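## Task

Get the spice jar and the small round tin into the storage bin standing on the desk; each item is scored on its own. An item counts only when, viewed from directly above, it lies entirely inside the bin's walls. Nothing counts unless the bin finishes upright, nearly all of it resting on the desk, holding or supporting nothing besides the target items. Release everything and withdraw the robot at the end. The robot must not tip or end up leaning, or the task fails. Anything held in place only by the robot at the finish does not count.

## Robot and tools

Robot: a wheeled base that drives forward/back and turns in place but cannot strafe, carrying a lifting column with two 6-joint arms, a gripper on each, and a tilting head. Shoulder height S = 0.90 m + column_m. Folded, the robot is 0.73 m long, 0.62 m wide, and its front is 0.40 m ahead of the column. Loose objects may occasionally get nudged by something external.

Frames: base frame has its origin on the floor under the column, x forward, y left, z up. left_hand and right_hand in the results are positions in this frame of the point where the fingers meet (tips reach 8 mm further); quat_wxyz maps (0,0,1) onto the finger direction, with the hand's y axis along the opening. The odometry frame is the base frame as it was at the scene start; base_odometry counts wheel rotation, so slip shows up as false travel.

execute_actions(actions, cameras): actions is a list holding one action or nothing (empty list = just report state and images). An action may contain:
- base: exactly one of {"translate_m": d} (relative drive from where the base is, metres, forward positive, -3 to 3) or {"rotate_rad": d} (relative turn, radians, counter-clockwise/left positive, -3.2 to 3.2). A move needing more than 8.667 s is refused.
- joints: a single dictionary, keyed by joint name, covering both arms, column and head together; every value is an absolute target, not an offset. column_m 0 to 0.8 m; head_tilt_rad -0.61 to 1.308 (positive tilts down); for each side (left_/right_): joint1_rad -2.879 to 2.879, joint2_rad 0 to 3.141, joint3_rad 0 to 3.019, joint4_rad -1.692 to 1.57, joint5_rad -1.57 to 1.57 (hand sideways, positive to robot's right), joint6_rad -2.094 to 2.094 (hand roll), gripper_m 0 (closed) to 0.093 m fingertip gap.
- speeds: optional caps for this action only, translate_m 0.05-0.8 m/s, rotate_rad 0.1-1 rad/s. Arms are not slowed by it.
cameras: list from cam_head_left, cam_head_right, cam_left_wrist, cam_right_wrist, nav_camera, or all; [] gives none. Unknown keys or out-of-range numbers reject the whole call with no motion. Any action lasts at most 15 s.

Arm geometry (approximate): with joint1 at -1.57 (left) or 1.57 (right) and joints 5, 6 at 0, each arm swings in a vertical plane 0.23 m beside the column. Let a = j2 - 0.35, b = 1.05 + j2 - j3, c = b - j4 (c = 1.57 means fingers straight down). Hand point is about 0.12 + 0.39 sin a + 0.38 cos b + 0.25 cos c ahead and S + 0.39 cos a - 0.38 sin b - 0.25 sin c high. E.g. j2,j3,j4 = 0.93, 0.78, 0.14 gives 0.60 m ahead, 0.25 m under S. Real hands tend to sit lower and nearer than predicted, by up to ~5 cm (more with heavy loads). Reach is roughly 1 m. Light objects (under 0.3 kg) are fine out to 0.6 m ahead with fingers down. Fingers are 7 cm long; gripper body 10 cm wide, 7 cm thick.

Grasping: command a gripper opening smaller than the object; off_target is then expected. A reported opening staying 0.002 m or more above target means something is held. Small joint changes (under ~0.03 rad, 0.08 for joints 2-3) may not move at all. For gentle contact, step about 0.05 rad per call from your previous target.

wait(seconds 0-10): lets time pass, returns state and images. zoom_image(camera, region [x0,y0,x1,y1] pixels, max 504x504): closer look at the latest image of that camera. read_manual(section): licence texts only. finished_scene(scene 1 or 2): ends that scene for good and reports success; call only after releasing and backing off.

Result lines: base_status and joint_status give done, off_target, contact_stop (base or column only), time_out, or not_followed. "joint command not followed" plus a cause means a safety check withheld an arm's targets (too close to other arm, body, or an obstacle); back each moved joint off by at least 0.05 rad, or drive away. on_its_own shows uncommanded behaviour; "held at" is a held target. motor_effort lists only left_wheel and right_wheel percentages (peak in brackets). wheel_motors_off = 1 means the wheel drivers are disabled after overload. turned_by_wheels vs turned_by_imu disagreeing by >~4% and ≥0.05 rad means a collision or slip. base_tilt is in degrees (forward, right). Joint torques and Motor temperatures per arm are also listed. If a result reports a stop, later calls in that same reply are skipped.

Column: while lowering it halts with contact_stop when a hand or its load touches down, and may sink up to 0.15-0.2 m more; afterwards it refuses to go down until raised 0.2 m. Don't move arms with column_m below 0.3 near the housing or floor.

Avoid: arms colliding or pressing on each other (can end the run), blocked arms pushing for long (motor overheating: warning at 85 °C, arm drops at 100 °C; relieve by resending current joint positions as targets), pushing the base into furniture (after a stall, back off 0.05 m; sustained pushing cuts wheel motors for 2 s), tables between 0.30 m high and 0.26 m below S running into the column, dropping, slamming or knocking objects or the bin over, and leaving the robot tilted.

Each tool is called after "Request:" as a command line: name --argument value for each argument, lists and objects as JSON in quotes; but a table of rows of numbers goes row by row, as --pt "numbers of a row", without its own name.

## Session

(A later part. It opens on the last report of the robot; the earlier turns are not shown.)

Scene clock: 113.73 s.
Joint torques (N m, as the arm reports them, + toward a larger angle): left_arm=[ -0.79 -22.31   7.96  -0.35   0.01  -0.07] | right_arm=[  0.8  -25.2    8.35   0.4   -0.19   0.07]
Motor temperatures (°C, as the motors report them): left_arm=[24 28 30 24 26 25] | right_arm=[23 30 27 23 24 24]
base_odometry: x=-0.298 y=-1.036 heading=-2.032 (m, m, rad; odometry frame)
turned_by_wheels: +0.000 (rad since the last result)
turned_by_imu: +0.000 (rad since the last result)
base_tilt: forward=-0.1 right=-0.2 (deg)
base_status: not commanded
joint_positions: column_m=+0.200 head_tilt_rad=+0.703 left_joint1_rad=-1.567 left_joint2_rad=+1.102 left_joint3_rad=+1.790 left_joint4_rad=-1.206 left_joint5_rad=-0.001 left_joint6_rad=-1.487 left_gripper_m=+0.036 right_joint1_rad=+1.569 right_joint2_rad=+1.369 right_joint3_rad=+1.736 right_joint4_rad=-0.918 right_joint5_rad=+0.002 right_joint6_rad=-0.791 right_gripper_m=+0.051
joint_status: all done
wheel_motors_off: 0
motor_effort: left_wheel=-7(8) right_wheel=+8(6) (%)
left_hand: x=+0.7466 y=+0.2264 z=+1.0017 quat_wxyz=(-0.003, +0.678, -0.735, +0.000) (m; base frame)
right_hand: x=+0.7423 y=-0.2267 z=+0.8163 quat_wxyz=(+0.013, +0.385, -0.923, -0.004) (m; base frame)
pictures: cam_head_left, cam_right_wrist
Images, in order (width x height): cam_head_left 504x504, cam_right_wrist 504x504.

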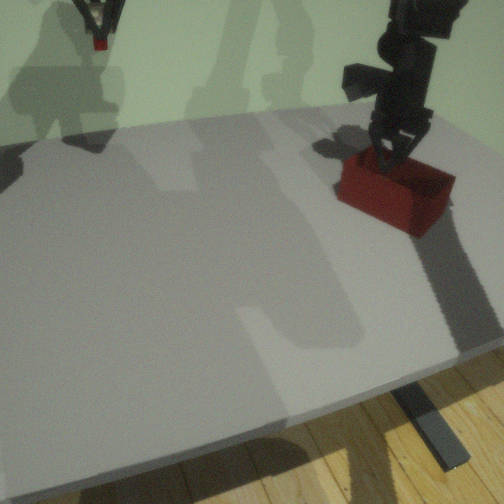

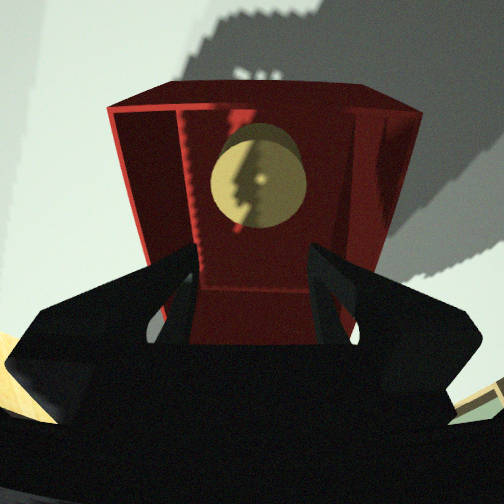

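Request:
execute_actions --actions '[{"joints":{"column_m":0.27,"right_joint2_rad":0.9}}]' --cameras '[]'

Request:
execute_actions --actions '[{"base":{"rotate_rad":-0.68},"joints":{"right_joint3_rad":1.4}}]' --cameras '[]'

Request:
execute_actions --actions '[{"base":{"translate_m":-0.022},"joints":{"left_joint2_rad":1.35,"left_joint3_rad":1.75,"left_joint4_rad":-0.92}}]' --cameras '["cam_head_left","cam_left_wrist"]'

Scene clock: 116.63 s.
Joint torques (N m, as the arm reports them, + toward a larger angle): left_arm=[ -0.68 -22.05   7.8   -0.37   0.02  -0.07] | right_arm=[  0.76 -19.98  10.23   1.27  -0.22   0.11]
Motor temperatures (°C, as the motors report them): left_arm=[24 28 30 24 26 25] | right_arm=[23 30 27 23 24 24]
base_odometry: x=-0.298 y=-1.036 heading=-2.032 (m, m, rad; odometry frame)
turned_by_wheels: +0.000 (rad since the last result)
turned_by_imu: +0.001 (rad since the last result)
base_tilt: forward=-0.1 right=-0.1 (deg)
base_status: not commanded
joint_positions: column_m=+0.270 head_tilt_rad=+0.703 left_joint1_rad=-1.567 left_joint2_rad=+1.102 left_joint3_rad=+1.790 left_joint4_rad=-1.206 left_joint5_rad=-0.001 left_joint6_rad=-1.487 left_gripper_m=+0.036 right_joint1_rad=+1.569 right_joint2_rad=+0.888 right_joint3_rad=+1.747 right_joint4_rad=-0.918 right_joint5_rad=+0.002 right_joint6_rad=-0.791 right_gripper_m=+0.051
joint_status: all done
wheel_motors_off: 0
motor_effort: left_wheel=-8(7) right_wheel=+8(7) (%)
left_hand: x=+0.7466 y=+0.2264 z=+1.0717 quat_wxyz=(-0.003, +0.678, -0.735, +0.000) (m; base frame)
right_hand: x=+0.8079 y=-0.2263 z=+1.2108 quat_wxyz=(-0.212, +0.375, -0.898, +0.090) (m; base frame)
pictures: none
No camera images: the call's "cameras" was empty. Leave "cameras" out to get every camera's image.

Scene clock: 118.77 s.
Joint torques (N m, as the arm reports them, + toward a larger angle): left_arm=[ -0.81 -21.96   7.67  -0.36   0.02  -0.08] | right_arm=[  0.69 -18.76   8.92   0.64  -0.16   0.08]
Motor temperatures (°C, as the motors report them): left_arm=[24 28 30 24 26 25] | right_arm=[23 30 27 23 24 24]
base_odometry: x=-0.298 y=-1.036 heading=-2.711 (m, m, rad; odometry frame)
turned_by_wheels: -0.679 (rad since the last result)
turned_by_imu: -0.679 (rad since the last result)
base_tilt: forward=-0.2 right=-0.1 (deg)
base_status: done
joint_positions: column_m=+0.270 head_tilt_rad=+0.703 left_joint1_rad=-1.567 left_joint2_rad=+1.102 left_joint3_rad=+1.790 left_joint4_rad=-1.206 left_joint5_rad=-0.001 left_joint6_rad=-1.487 left_gripper_m=+0.036 right_joint1_rad=+1.569 right_joint2_rad=+0.897 right_joint3_rad=+1.393 right_joint4_rad=-0.918 right_joint5_rad=+0.001 right_joint6_rad=-0.791 right_gripper_m=+0.051
joint_status: all done
wheel_motors_off: 0
motor_effort: left_wheel=+1(20) right_wheel=+1(33) (%)
left_hand: x=+0.7466 y=+0.2264 z=+1.0717 quat_wxyz=(-0.003, +0.678, -0.735, +0.000) (m; base frame)
right_hand: x=+0.6758 y=-0.2262 z=+1.0555 quat_wxyz=(-0.047, +0.385, -0.922, +0.021) (m; base frame)
pictures: none
No camera images: the call's "cameras" was empty. Leave "cameras" out to get every camera's image.

Scene clock: 120.13 s.
Joint torques (N m, as the arm reports them, + toward a larger angle): left_arm=[ -0.84 -23.55   7.75   0.51   0.01  -0.08] | right_arm=[  0.72 -18.42   8.8    0.72  -0.15   0.09]
Motor temperatures (°C, as the motors report them): left_arm=[24 28 30 24 26 25] | right_arm=[23 30 27 23 24 24]
base_odometry: x=-0.278 y=-1.027 heading=-2.711 (m, m, rad; odometry frame)
turned_by_wheels: +0.000 (rad since the last result)
turned_by_imu: +0.000 (rad since the last result)
base_tilt: forward=-0.1 right=-0.2 (deg)
base_status: done
joint_positions: column_m=+0.270 head_tilt_rad=+0.704 left_joint1_rad=-1.567 left_joint2_rad=+1.355 left_joint3_rad=+1.720 left_joint4_rad=-0.933 left_joint5_rad=-0.001 left_joint6_rad=-1.487 left_gripper_m=+0.036 right_joint1_rad=+1.569 right_joint2_rad=+0.897 right_joint3_rad=+1.393 right_joint4_rad=-0.919 right_joint5_rad=+0.001 right_joint6_rad=-0.791 right_gripper_m=+0.051
joint_status: all done
wheel_motors_off: 0
motor_effort: left_wheel=-3(37) right_wheel=-2(33) (%)
left_hand: x=+0.7350 y=+0.2270 z=+0.8905 quat_wxyz=(+0.015, +0.678, -0.735, -0.017) (m; base frame)
right_hand: x=+0.6755 y=-0.2262 z=+1.0553 quat_wxyz=(-0.046, +0.385, -0.922, +0.020) (m; base frame)
pictures: cam_head_left, cam_left_wrist
Images, in order (width x height): cam_head_left 504x504, cam_left_wrist 504x504.

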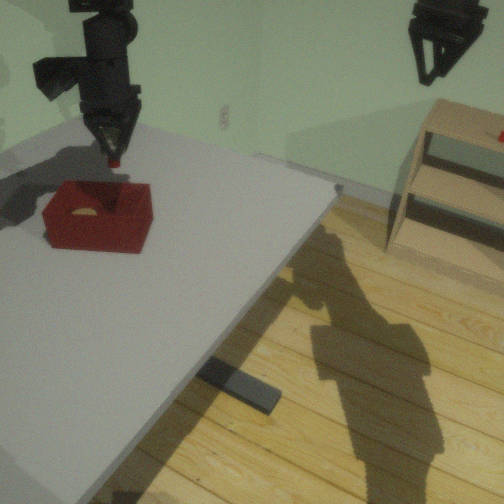

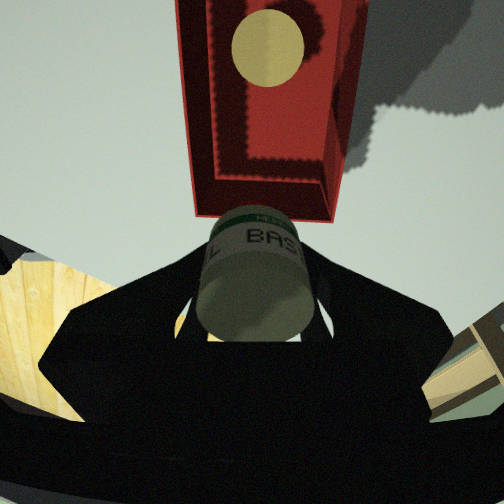

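Request:
execute_actions --actions '[{"base":{"rotate_rad":0.033}}]' --cameras '[]'

Request:
execute_actions --actions '[{"base":{"translate_m":0.014},"joints":{"column_m":0.2}}]' --cameras '["cam_head_left","cam_left_wrist"]'

Scene clock: 122.13 s.
Joint torques (N m, as the arm reports them, + toward a larger angle): left_arm=[ -0.72 -23.45   7.77   0.4    0.01  -0.07] | right_arm=[  0.75 -18.68   8.83   0.73  -0.16   0.08]
Motor temperatures (°C, as the motors report them): left_arm=[24 28 30 24 26 25] | right_arm=[23 30 27 23 24 24]
base_odometry: x=-0.278 y=-1.027 heading=-2.679 (m, m, rad; odometry frame)
turned_by_wheels: +0.032 (rad since the last result)
turned_by_imu: +0.033 (rad since the last result)
base_tilt: forward=-0.2 right=-0.2 (deg)
base_status: done
joint_positions: column_m=+0.270 head_tilt_rad=+0.704 left_joint1_rad=-1.568 left_joint2_rad=+1.355 left_joint3_rad=+1.720 left_joint4_rad=-0.933 left_joint5_rad=-0.001 left_joint6_rad=-1.487 left_gripper_m=+0.036 right_joint1_rad=+1.569 right_joint2_rad=+0.897 right_joint3_rad=+1.393 right_joint4_rad=-0.919 right_joint5_rad=+0.001 right_joint6_rad=-0.791 right_gripper_m=+0.051
joint_status: not commanded
wheel_motors_off: 0
motor_effort: left_wheel=-1(33) right_wheel=+1(26) (%)
left_hand: x=+0.7350 y=+0.2266 z=+0.8905 quat_wxyz=(+0.015, +0.677, -0.735, -0.017) (m; base frame)
right_hand: x=+0.6755 y=-0.2263 z=+1.0553 quat_wxyz=(-0.046, +0.385, -0.922, +0.021) (m; base frame)
pictures: none
No camera images: the call's "cameras" was empty. Leave "cameras" out to get every camera's image.

Scene clock: 123.63 s.
Joint torques (N m, as the arm reports them, + toward a larger angle): left_arm=[ -0.79 -23.08   7.76   0.34   0.01  -0.07] | right_arm=[  0.93 -18.61   8.78   0.63  -0.15   0.06]
Motor temperatures (°C, as the motors report them): left_arm=[24 28 30 24 26 25] | right_arm=[23 30 27 23 24 24]
base_odometry: x=-0.290 y=-1.033 heading=-2.679 (m, m, rad; odometry frame)
turned_by_wheels: +0.000 (rad since the last result)
turned_by_imu: +0.000 (rad since the last result)
base_tilt: forward=-0.1 right=-0.1 (deg)
base_status: done
joint_positions: column_m=+0.200 head_tilt_rad=+0.704 left_joint1_rad=-1.568 left_joint2_rad=+1.354 left_joint3_rad=+1.724 left_joint4_rad=-0.930 left_joint5_rad=-0.001 left_joint6_rad=-1.488 left_gripper_m=+0.036 right_joint1_rad=+1.569 right_joint2_rad=+0.897 right_joint3_rad=+1.393 right_joint4_rad=-0.918 right_joint5_rad=+0.001 right_joint6_rad=-0.791 right_gripper_m=+0.051
joint_status: all done
wheel_motors_off: 0
motor_effort: left_wheel=+1(27) right_wheel=+3(31) (%)
left_hand: x=+0.7382 y=+0.2266 z=+0.8229 quat_wxyz=(+0.012, +0.678, -0.735, -0.014) (m; base frame)
right_hand: x=+0.6758 y=-0.2263 z=+0.9856 quat_wxyz=(-0.047, +0.385, -0.922, +0.021) (m; base frame)
pictures: cam_head_left, cam_left_wrist
Images, in order (width x height): cam_head_left 504x504, cam_left_wrist 504x504.

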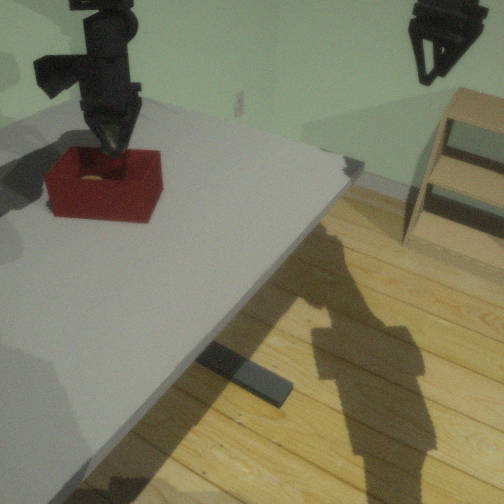

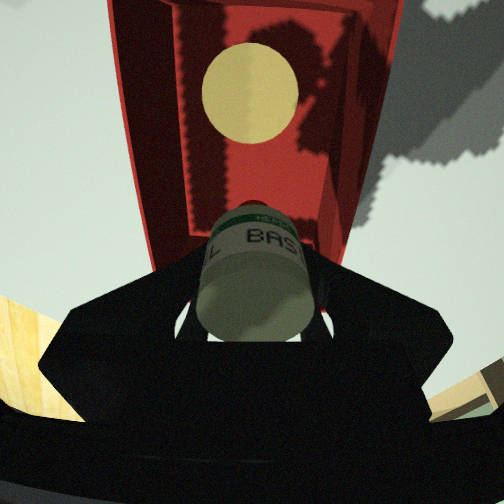

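Request:
execute_actions --actions '[{"joints":{"column_m":0.165}}]' --cameras '[]'

Request:
execute_actions --actions '[{"joints":{"column_m":0.153}}]' --cameras '["cam_left_wrist"]'

Scene clock: 125.37 s.
Joint torques (N m, as the arm reports them, + toward a larger angle): left_arm=[ -0.9  -23.37   7.53   0.31   0.01  -0.07] | right_arm=[  0.9  -18.62   8.84   0.64  -0.15   0.06]
Motor temperatures (°C, as the motors report them): left_arm=[24 28 30 24 26 25] | right_arm=[23 29 27 23 24 24]
base_odometry: x=-0.290 y=-1.033 heading=-2.679 (m, m, rad; odometry frame)
turned_by_wheels: +0.000 (rad since the last result)
turned_by_imu: +0.001 (rad since the last result)
base_tilt: forward=-0.1 right=-0.2 (deg)
base_status: not commanded
joint_positions: column_m=+0.165 head_tilt_rad=+0.704 left_joint1_rad=-1.568 left_joint2_rad=+1.354 left_joint3_rad=+1.724 left_joint4_rad=-0.930 left_joint5_rad=-0.001 left_joint6_rad=-1.488 left_gripper_m=+0.036 right_joint1_rad=+1.569 right_joint2_rad=+0.897 right_joint3_rad=+1.393 right_joint4_rad=-0.918 right_joint5_rad=+0.001 right_joint6_rad=-0.791 right_gripper_m=+0.051
joint_status: all done
wheel_motors_off: 0
motor_effort: left_wheel=+3(3) right_wheel=+4(5) (%)
left_hand: x=+0.7382 y=+0.2266 z=+0.7879 quat_wxyz=(+0.012, +0.678, -0.735, -0.014) (m; base frame)
right_hand: x=+0.6758 y=-0.2263 z=+0.9506 quat_wxyz=(-0.047, +0.385, -0.922, +0.021) (m; base frame)
pictures: none
No camera images: the call's "cameras" was empty. Leave "cameras" out to get every camera's image.

Scene clock: 126.10 s.
Joint torques (N m, as the arm reports them, + toward a larger angle): left_arm=[ -0.79 -22.56   7.64   0.34   0.01  -0.08] | right_arm=[  0.76 -18.75   8.92   0.73  -0.16   0.07]
Motor temperatures (°C, as the motors report them): left_arm=[24 28 30 24 26 25] | right_arm=[23 29 27 23 24 24]
base_odometry: x=-0.290 y=-1.033 heading=-2.679 (m, m, rad; odometry frame)
turned_by_wheels: +0.000 (rad since the last result)
turned_by_imu: +0.000 (rad since the last result)
base_tilt: forward=-0.2 right=-0.1 (deg)
base_status: not commanded
joint_positions: column_m=+0.153 head_tilt_rad=+0.704 left_joint1_rad=-1.568 left_joint2_rad=+1.354 left_joint3_rad=+1.724 left_joint4_rad=-0.930 left_joint5_rad=-0.001 left_joint6_rad=-1.488 left_gripper_m=+0.036 right_joint1_rad=+1.569 right_joint2_rad=+0.897 right_joint3_rad=+1.393 right_joint4_rad=-0.918 right_joint5_rad=+0.001 right_joint6_rad=-0.791 right_gripper_m=+0.051
joint_status: all done
wheel_motors_off: 0
motor_effort: left_wheel=+2(4) right_wheel=+2(4) (%)
left_hand: x=+0.7382 y=+0.2266 z=+0.7759 quat_wxyz=(+0.012, +0.678, -0.735, -0.014) (m; base frame)
right_hand: x=+0.6758 y=-0.2263 z=+0.9386 quat_wxyz=(-0.047, +0.385, -0.922, +0.021) (m; base frame)
pictures: cam_left_wrist
Images, in order (width x height): cam_left_wrist 504x504.

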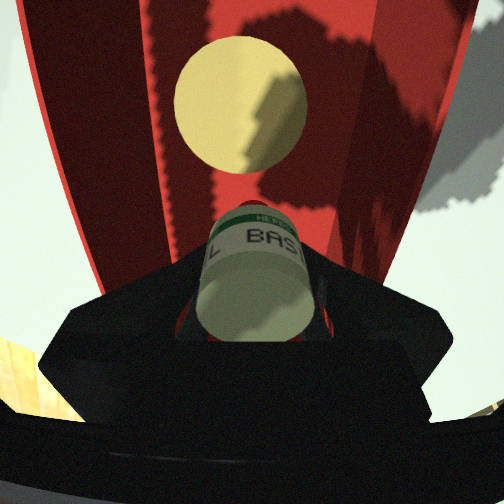

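Request:
execute_actions --actions '[{"joints":{"column_m":0.141}}]' --cameras '[]'

Request:
execute_actions --actions '[{"joints":{"left_gripper_m":0.044}}]' --cameras '[]'

Request:
execute_actions --actions '[{"joints":{"column_m":0.27}}]' --cameras '["cam_head_left","cam_left_wrist"]'

Scene clock: 127.63 s.
Joint torques (N m, as the arm reports them, + toward a larger angle): left_arm=[ -0.74 -23.14   7.57   0.29   0.02  -0.07] | right_arm=[  0.95 -18.45   8.63   0.8   -0.16   0.08]
Motor temperatures (°C, as the motors report them): left_arm=[24 28 30 24 26 25] | right_arm=[23 29 27 23 24 24]
base_odometry: x=-0.290 y=-1.033 heading=-2.679 (m, m, rad; odometry frame)
turned_by_wheels: +0.000 (rad since the last result)
turned_by_imu: +0.001 (rad since the last result)
base_tilt: forward=-0.2 right=-0.1 (deg)
base_status: not commanded
joint_positions: column_m=+0.141 head_tilt_rad=+0.704 left_joint1_rad=-1.568 left_joint2_rad=+1.354 left_joint3_rad=+1.724 left_joint4_rad=-0.930 left_joint5_rad=-0.001 left_joint6_rad=-1.488 left_gripper_m=+0.036 right_joint1_rad=+1.569 right_joint2_rad=+0.897 right_joint3_rad=+1.393 right_joint4_rad=-0.918 right_joint5_rad=+0.001 right_joint6_rad=-0.791 right_gripper_m=+0.051
joint_status: all done
wheel_motors_off: 0
motor_effort: left_wheel=+0(4) right_wheel=+5(4) (%)
left_hand: x=+0.7382 y=+0.2266 z=+0.7639 quat_wxyz=(+0.012, +0.678, -0.735, -0.014) (m; base frame)
right_hand: x=+0.6758 y=-0.2263 z=+0.9266 quat_wxyz=(-0.047, +0.385, -0.922, +0.021) (m; base frame)
pictures: none
No camera images: the call's "cameras" was empty. Leave "cameras" out to get every camera's image.

Scene clock: 128.20 s.
Joint torques (N m, as the arm reports them, + toward a larger angle): left_arm=[ -0.79 -22.65   7.47   0.27   0.    -0.07] | right_arm=[  0.94 -18.93   8.78   0.7   -0.16   0.06]
Motor temperatures (°C, as the motors report them): left_arm=[24 28 30 24 26 25] | right_arm=[23 29 27 23 24 24]
base_odometry: x=-0.290 y=-1.033 heading=-2.679 (m, m, rad; odometry frame)
turned_by_wheels: +0.000 (rad since the last result)
turned_by_imu: +0.000 (rad since the last result)
base_tilt: forward=-0.1 right=-0.1 (deg)
base_status: not commanded
joint_positions: column_m=+0.141 head_tilt_rad=+0.704 left_joint1_rad=-1.568 left_joint2_rad=+1.354 left_joint3_rad=+1.724 left_joint4_rad=-0.930 left_joint5_rad=-0.001 left_joint6_rad=-1.488 left_gripper_m=+0.044 right_joint1_rad=+1.569 right_joint2_rad=+0.897 right_joint3_rad=+1.393 right_joint4_rad=-0.918 right_joint5_rad=+0.001 right_joint6_rad=-0.791 right_gripper_m=+0.051
joint_status: all done
wheel_motors_off: 0
motor_effort: left_wheel=+1(1) right_wheel=+6(4) (%)
left_hand: x=+0.7382 y=+0.2266 z=+0.7639 quat_wxyz=(+0.012, +0.678, -0.735, -0.014) (m; base frame)
right_hand: x=+0.6758 y=-0.2263 z=+0.9266 quat_wxyz=(-0.047, +0.385, -0.922, +0.021) (m; base frame)
pictures: none
No camera images: the call's "cameras" was empty. Leave "cameras" out to get every camera's image.

Scene clock: 130.47 s.
Joint torques (N m, as the arm reports them, + toward a larger angle): left_arm=[ -0.63 -23.75   7.76   0.32   0.02  -0.07] | right_arm=[  0.78 -18.62   8.85   0.71  -0.15   0.07]
Motor temperatures (°C, as the motors report them): left_arm=[24 28 30 24 26 25] | right_arm=[23 29 27 23 24 24]
base_odometry: x=-0.290 y=-1.033 heading=-2.679 (m, m, rad; odometry frame)
turned_by_wheels: +0.000 (rad since the last result)
turned_by_imu: +0.001 (rad since the last result)
base_tilt: forward=-0.1 right=-0.2 (deg)
base_status: not commanded
joint_positions: column_m=+0.270 head_tilt_rad=+0.704 left_joint1_rad=-1.568 left_joint2_rad=+1.354 left_joint3_rad=+1.724 left_joint4_rad=-0.930 left_joint5_rad=-0.001 left_joint6_rad=-1.488 left_gripper_m=+0.044 right_joint1_rad=+1.569 right_joint2_rad=+0.897 right_joint3_rad=+1.393 right_joint4_rad=-0.918 right_joint5_rad=+0.001 right_joint6_rad=-0.791 right_gripper_m=+0.051
joint_status: all done
wheel_motors_off: 0
motor_effort: left_wheel=+2(0) right_wheel=+2(3) (%)
left_hand: x=+0.7382 y=+0.2266 z=+0.8928 quat_wxyz=(+0.012, +0.678, -0.735, -0.014) (m; base frame)
right_hand: x=+0.6758 y=-0.2263 z=+1.0555 quat_wxyz=(-0.047, +0.385, -0.922, +0.021) (m; base frame)
pictures: cam_head_left, cam_left_wrist
Images, in order (width x height): cam_head_left 504x504, cam_left_wrist 504x504.

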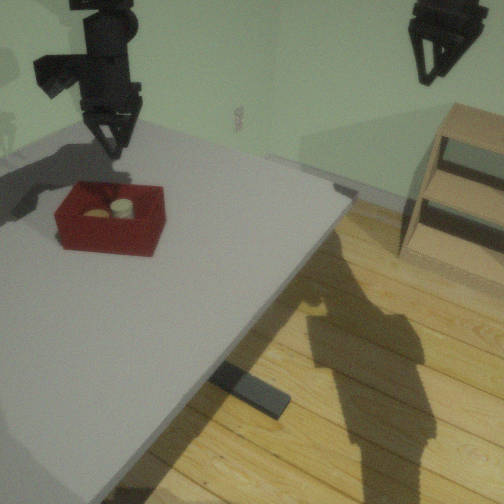

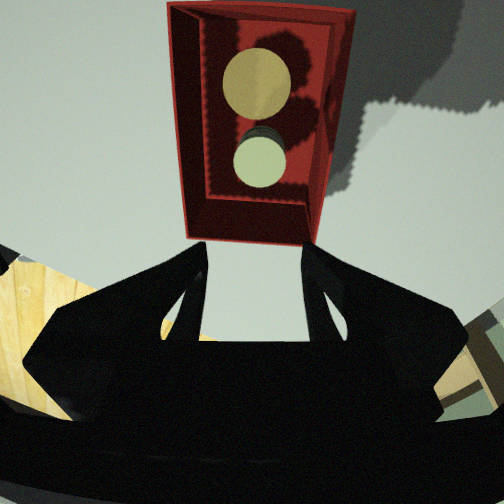

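Request:
finished_scene --scene 2

The scene is finished: the task was done.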